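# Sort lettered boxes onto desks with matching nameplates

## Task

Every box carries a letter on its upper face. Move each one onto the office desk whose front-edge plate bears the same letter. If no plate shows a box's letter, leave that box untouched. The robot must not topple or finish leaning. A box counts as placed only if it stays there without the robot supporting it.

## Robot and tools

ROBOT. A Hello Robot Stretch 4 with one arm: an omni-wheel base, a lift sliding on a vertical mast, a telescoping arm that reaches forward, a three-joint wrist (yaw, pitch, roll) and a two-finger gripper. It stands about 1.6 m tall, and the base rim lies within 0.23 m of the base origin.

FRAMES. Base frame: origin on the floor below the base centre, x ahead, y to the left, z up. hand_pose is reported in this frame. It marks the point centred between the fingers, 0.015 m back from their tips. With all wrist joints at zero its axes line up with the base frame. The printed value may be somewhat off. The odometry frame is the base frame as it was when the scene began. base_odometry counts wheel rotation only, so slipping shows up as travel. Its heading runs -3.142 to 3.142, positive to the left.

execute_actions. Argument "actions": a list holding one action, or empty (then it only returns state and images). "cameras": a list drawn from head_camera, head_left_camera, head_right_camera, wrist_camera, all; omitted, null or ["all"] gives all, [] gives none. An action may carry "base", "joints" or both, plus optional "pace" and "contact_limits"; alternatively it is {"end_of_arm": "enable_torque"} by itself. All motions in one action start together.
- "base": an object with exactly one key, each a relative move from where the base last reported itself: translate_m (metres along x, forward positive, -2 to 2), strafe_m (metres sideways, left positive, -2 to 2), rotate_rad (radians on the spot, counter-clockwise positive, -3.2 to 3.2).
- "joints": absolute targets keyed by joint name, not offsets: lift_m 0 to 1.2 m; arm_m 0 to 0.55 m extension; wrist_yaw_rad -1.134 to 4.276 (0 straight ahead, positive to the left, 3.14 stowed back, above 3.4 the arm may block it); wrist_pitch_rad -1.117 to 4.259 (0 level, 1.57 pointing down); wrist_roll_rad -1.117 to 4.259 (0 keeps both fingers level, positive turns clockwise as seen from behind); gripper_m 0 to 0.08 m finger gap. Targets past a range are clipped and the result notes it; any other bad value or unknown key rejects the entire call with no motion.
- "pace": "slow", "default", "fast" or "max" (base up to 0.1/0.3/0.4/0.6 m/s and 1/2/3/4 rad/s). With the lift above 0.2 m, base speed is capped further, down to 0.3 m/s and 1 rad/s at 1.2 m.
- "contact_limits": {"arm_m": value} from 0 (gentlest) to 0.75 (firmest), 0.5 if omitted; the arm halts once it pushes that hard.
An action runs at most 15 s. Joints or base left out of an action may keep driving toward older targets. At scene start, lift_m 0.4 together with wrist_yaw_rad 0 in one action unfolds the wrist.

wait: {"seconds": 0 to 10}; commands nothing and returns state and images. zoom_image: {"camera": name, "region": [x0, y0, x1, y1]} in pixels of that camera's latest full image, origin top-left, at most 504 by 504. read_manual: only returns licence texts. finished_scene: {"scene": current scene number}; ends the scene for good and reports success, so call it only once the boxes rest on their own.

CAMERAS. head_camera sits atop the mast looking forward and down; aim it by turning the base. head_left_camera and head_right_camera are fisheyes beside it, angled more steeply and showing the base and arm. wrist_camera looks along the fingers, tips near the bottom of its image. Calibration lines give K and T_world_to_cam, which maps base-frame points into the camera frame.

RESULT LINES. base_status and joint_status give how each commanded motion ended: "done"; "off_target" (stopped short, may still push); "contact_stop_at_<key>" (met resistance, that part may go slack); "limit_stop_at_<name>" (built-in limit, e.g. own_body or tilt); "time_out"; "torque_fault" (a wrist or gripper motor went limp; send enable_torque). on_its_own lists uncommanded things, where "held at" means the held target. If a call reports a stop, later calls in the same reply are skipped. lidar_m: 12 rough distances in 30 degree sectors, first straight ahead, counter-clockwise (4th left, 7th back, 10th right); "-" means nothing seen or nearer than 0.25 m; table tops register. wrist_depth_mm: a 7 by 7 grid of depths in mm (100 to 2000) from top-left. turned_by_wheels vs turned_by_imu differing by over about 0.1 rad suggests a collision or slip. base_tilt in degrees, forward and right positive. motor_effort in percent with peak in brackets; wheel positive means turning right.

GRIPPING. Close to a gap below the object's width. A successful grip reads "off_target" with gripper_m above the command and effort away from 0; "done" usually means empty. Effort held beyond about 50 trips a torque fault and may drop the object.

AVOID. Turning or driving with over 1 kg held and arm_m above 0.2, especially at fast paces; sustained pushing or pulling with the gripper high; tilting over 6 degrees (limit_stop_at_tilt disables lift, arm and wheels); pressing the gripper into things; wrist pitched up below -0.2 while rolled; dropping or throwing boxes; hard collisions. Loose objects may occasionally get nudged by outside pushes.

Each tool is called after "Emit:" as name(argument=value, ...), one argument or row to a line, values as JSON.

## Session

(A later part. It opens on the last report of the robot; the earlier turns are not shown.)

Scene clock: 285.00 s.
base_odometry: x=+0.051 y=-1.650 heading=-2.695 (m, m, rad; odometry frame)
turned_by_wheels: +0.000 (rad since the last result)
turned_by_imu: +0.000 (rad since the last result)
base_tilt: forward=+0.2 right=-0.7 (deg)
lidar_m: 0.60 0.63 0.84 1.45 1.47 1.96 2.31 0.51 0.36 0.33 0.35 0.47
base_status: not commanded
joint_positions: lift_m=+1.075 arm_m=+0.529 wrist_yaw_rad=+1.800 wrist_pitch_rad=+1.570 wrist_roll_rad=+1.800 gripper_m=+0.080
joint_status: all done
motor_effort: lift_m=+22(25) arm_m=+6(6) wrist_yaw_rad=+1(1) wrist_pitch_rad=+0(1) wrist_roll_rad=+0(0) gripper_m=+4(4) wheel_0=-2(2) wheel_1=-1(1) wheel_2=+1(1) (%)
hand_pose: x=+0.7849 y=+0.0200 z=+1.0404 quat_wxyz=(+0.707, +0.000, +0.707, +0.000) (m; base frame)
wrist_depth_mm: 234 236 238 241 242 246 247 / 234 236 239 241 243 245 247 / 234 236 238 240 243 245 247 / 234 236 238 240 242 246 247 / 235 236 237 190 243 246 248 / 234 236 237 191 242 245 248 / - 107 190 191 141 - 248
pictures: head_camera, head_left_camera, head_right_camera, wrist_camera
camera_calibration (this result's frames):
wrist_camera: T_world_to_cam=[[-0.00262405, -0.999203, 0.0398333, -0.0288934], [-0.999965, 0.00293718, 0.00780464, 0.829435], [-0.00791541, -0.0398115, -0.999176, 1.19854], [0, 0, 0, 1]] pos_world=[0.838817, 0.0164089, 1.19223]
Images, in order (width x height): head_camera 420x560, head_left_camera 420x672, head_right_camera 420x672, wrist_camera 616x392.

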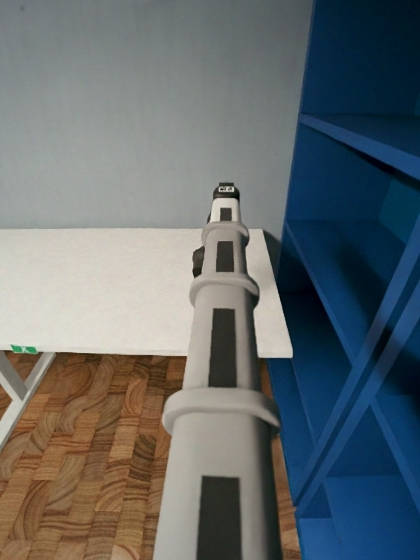

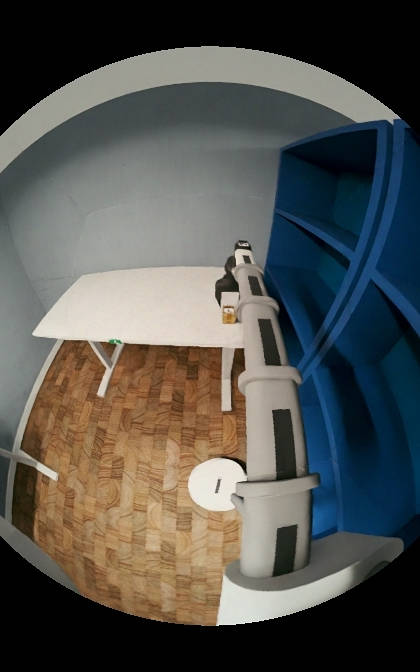

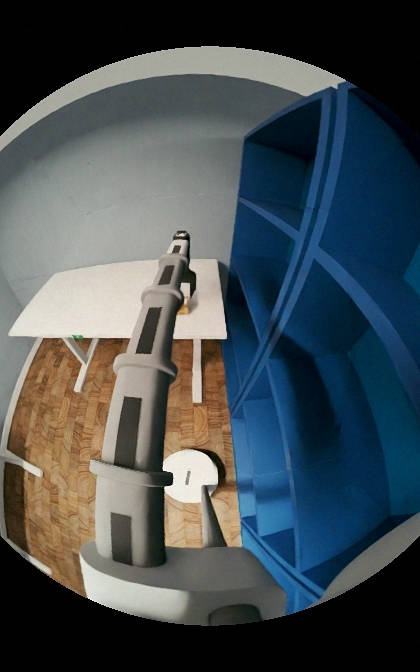

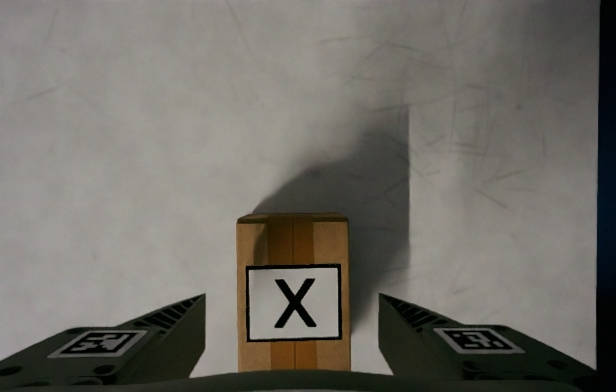

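Emit:
execute_actions(
  actions=[
    {"joints": {"lift_m": 1.1, "wrist_yaw_rad": 2.4, "wrist_pitch_rad": 0.3, "wrist_roll_rad": 0.6}, "pace": "max"},
  ],
  cameras=["wrist_camera", "head_left_camera"],
)

Scene clock: 290.07 s.
base_odometry: x=+0.051 y=-1.650 heading=-2.695 (m, m, rad; odometry frame)
turned_by_wheels: +0.000 (rad since the last result)
turned_by_imu: +0.002 (rad since the last result)
base_tilt: forward=+0.2 right=-0.7 (deg)
lidar_m: 0.59 0.64 0.85 1.43 1.46 1.95 2.32 0.52 0.35 0.31 0.34 0.48
base_status: not commanded
joint_positions: lift_m=+1.100 arm_m=+0.529 wrist_yaw_rad=+2.400 wrist_pitch_rad=+0.303 wrist_roll_rad=+0.600 gripper_m=+0.080
joint_status: all done
motor_effort: lift_m=+22(24) arm_m=+6(6) wrist_yaw_rad=+1(7) wrist_pitch_rad=-10(15) wrist_roll_rad=-3(4) gripper_m=+4(4) wheel_0=-2(2) wheel_1=-1(1) wheel_2=+0(1) (%)
hand_pose: x=+0.6092 y=+0.2016 z=+1.2146 quat_wxyz=(+0.384, -0.029, +0.325, +0.864) (m; base frame)
wrist_depth_mm: - - - - - 1756 1618 / - - - - - 1921 820 / - - - - - - 640 / - - - - - - 517 / - - - - - 1863 439 / - - - - 1808 1576 382 / - 107 - 1983 141 - -
pictures: head_left_camera, wrist_camera
camera_calibration (this result's frames):
wrist_camera: T_world_to_cam=[[0.709343, 0.466226, -0.528645, 0.106483], [-0.196668, -0.589299, -0.783612, 1.24315], [-0.67687, 0.659818, -0.326324, 0.827644], [0, 0, 0, 1]] pos_world=[0.729162, 0.136846, 1.30052]
Images, in order (width x height): head_left_camera 420x672, wrist_camera 616x392.

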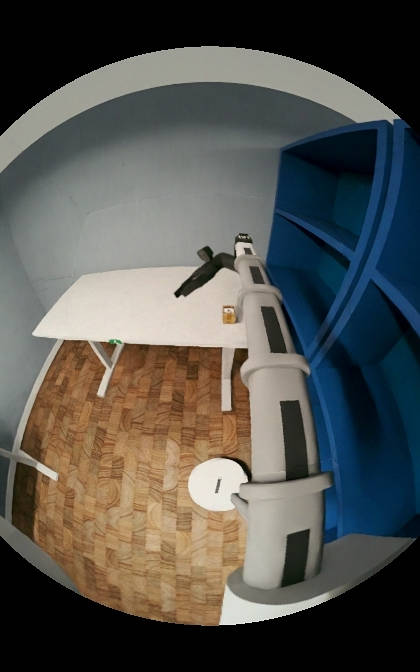

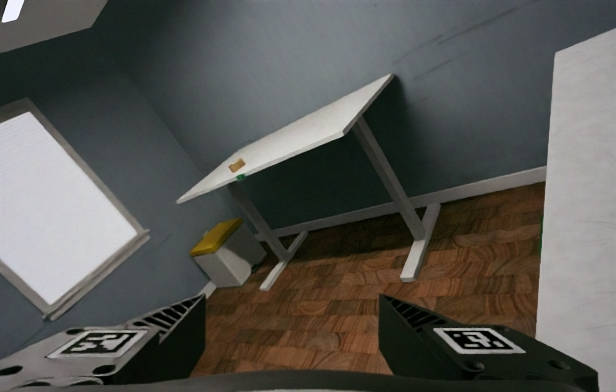

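F and X are on their desks, K is already on desk K, and C and T have no plate, so they stay put.

Emit:
finished_scene(
  scene=1,
)

The scene is finished: the task was done.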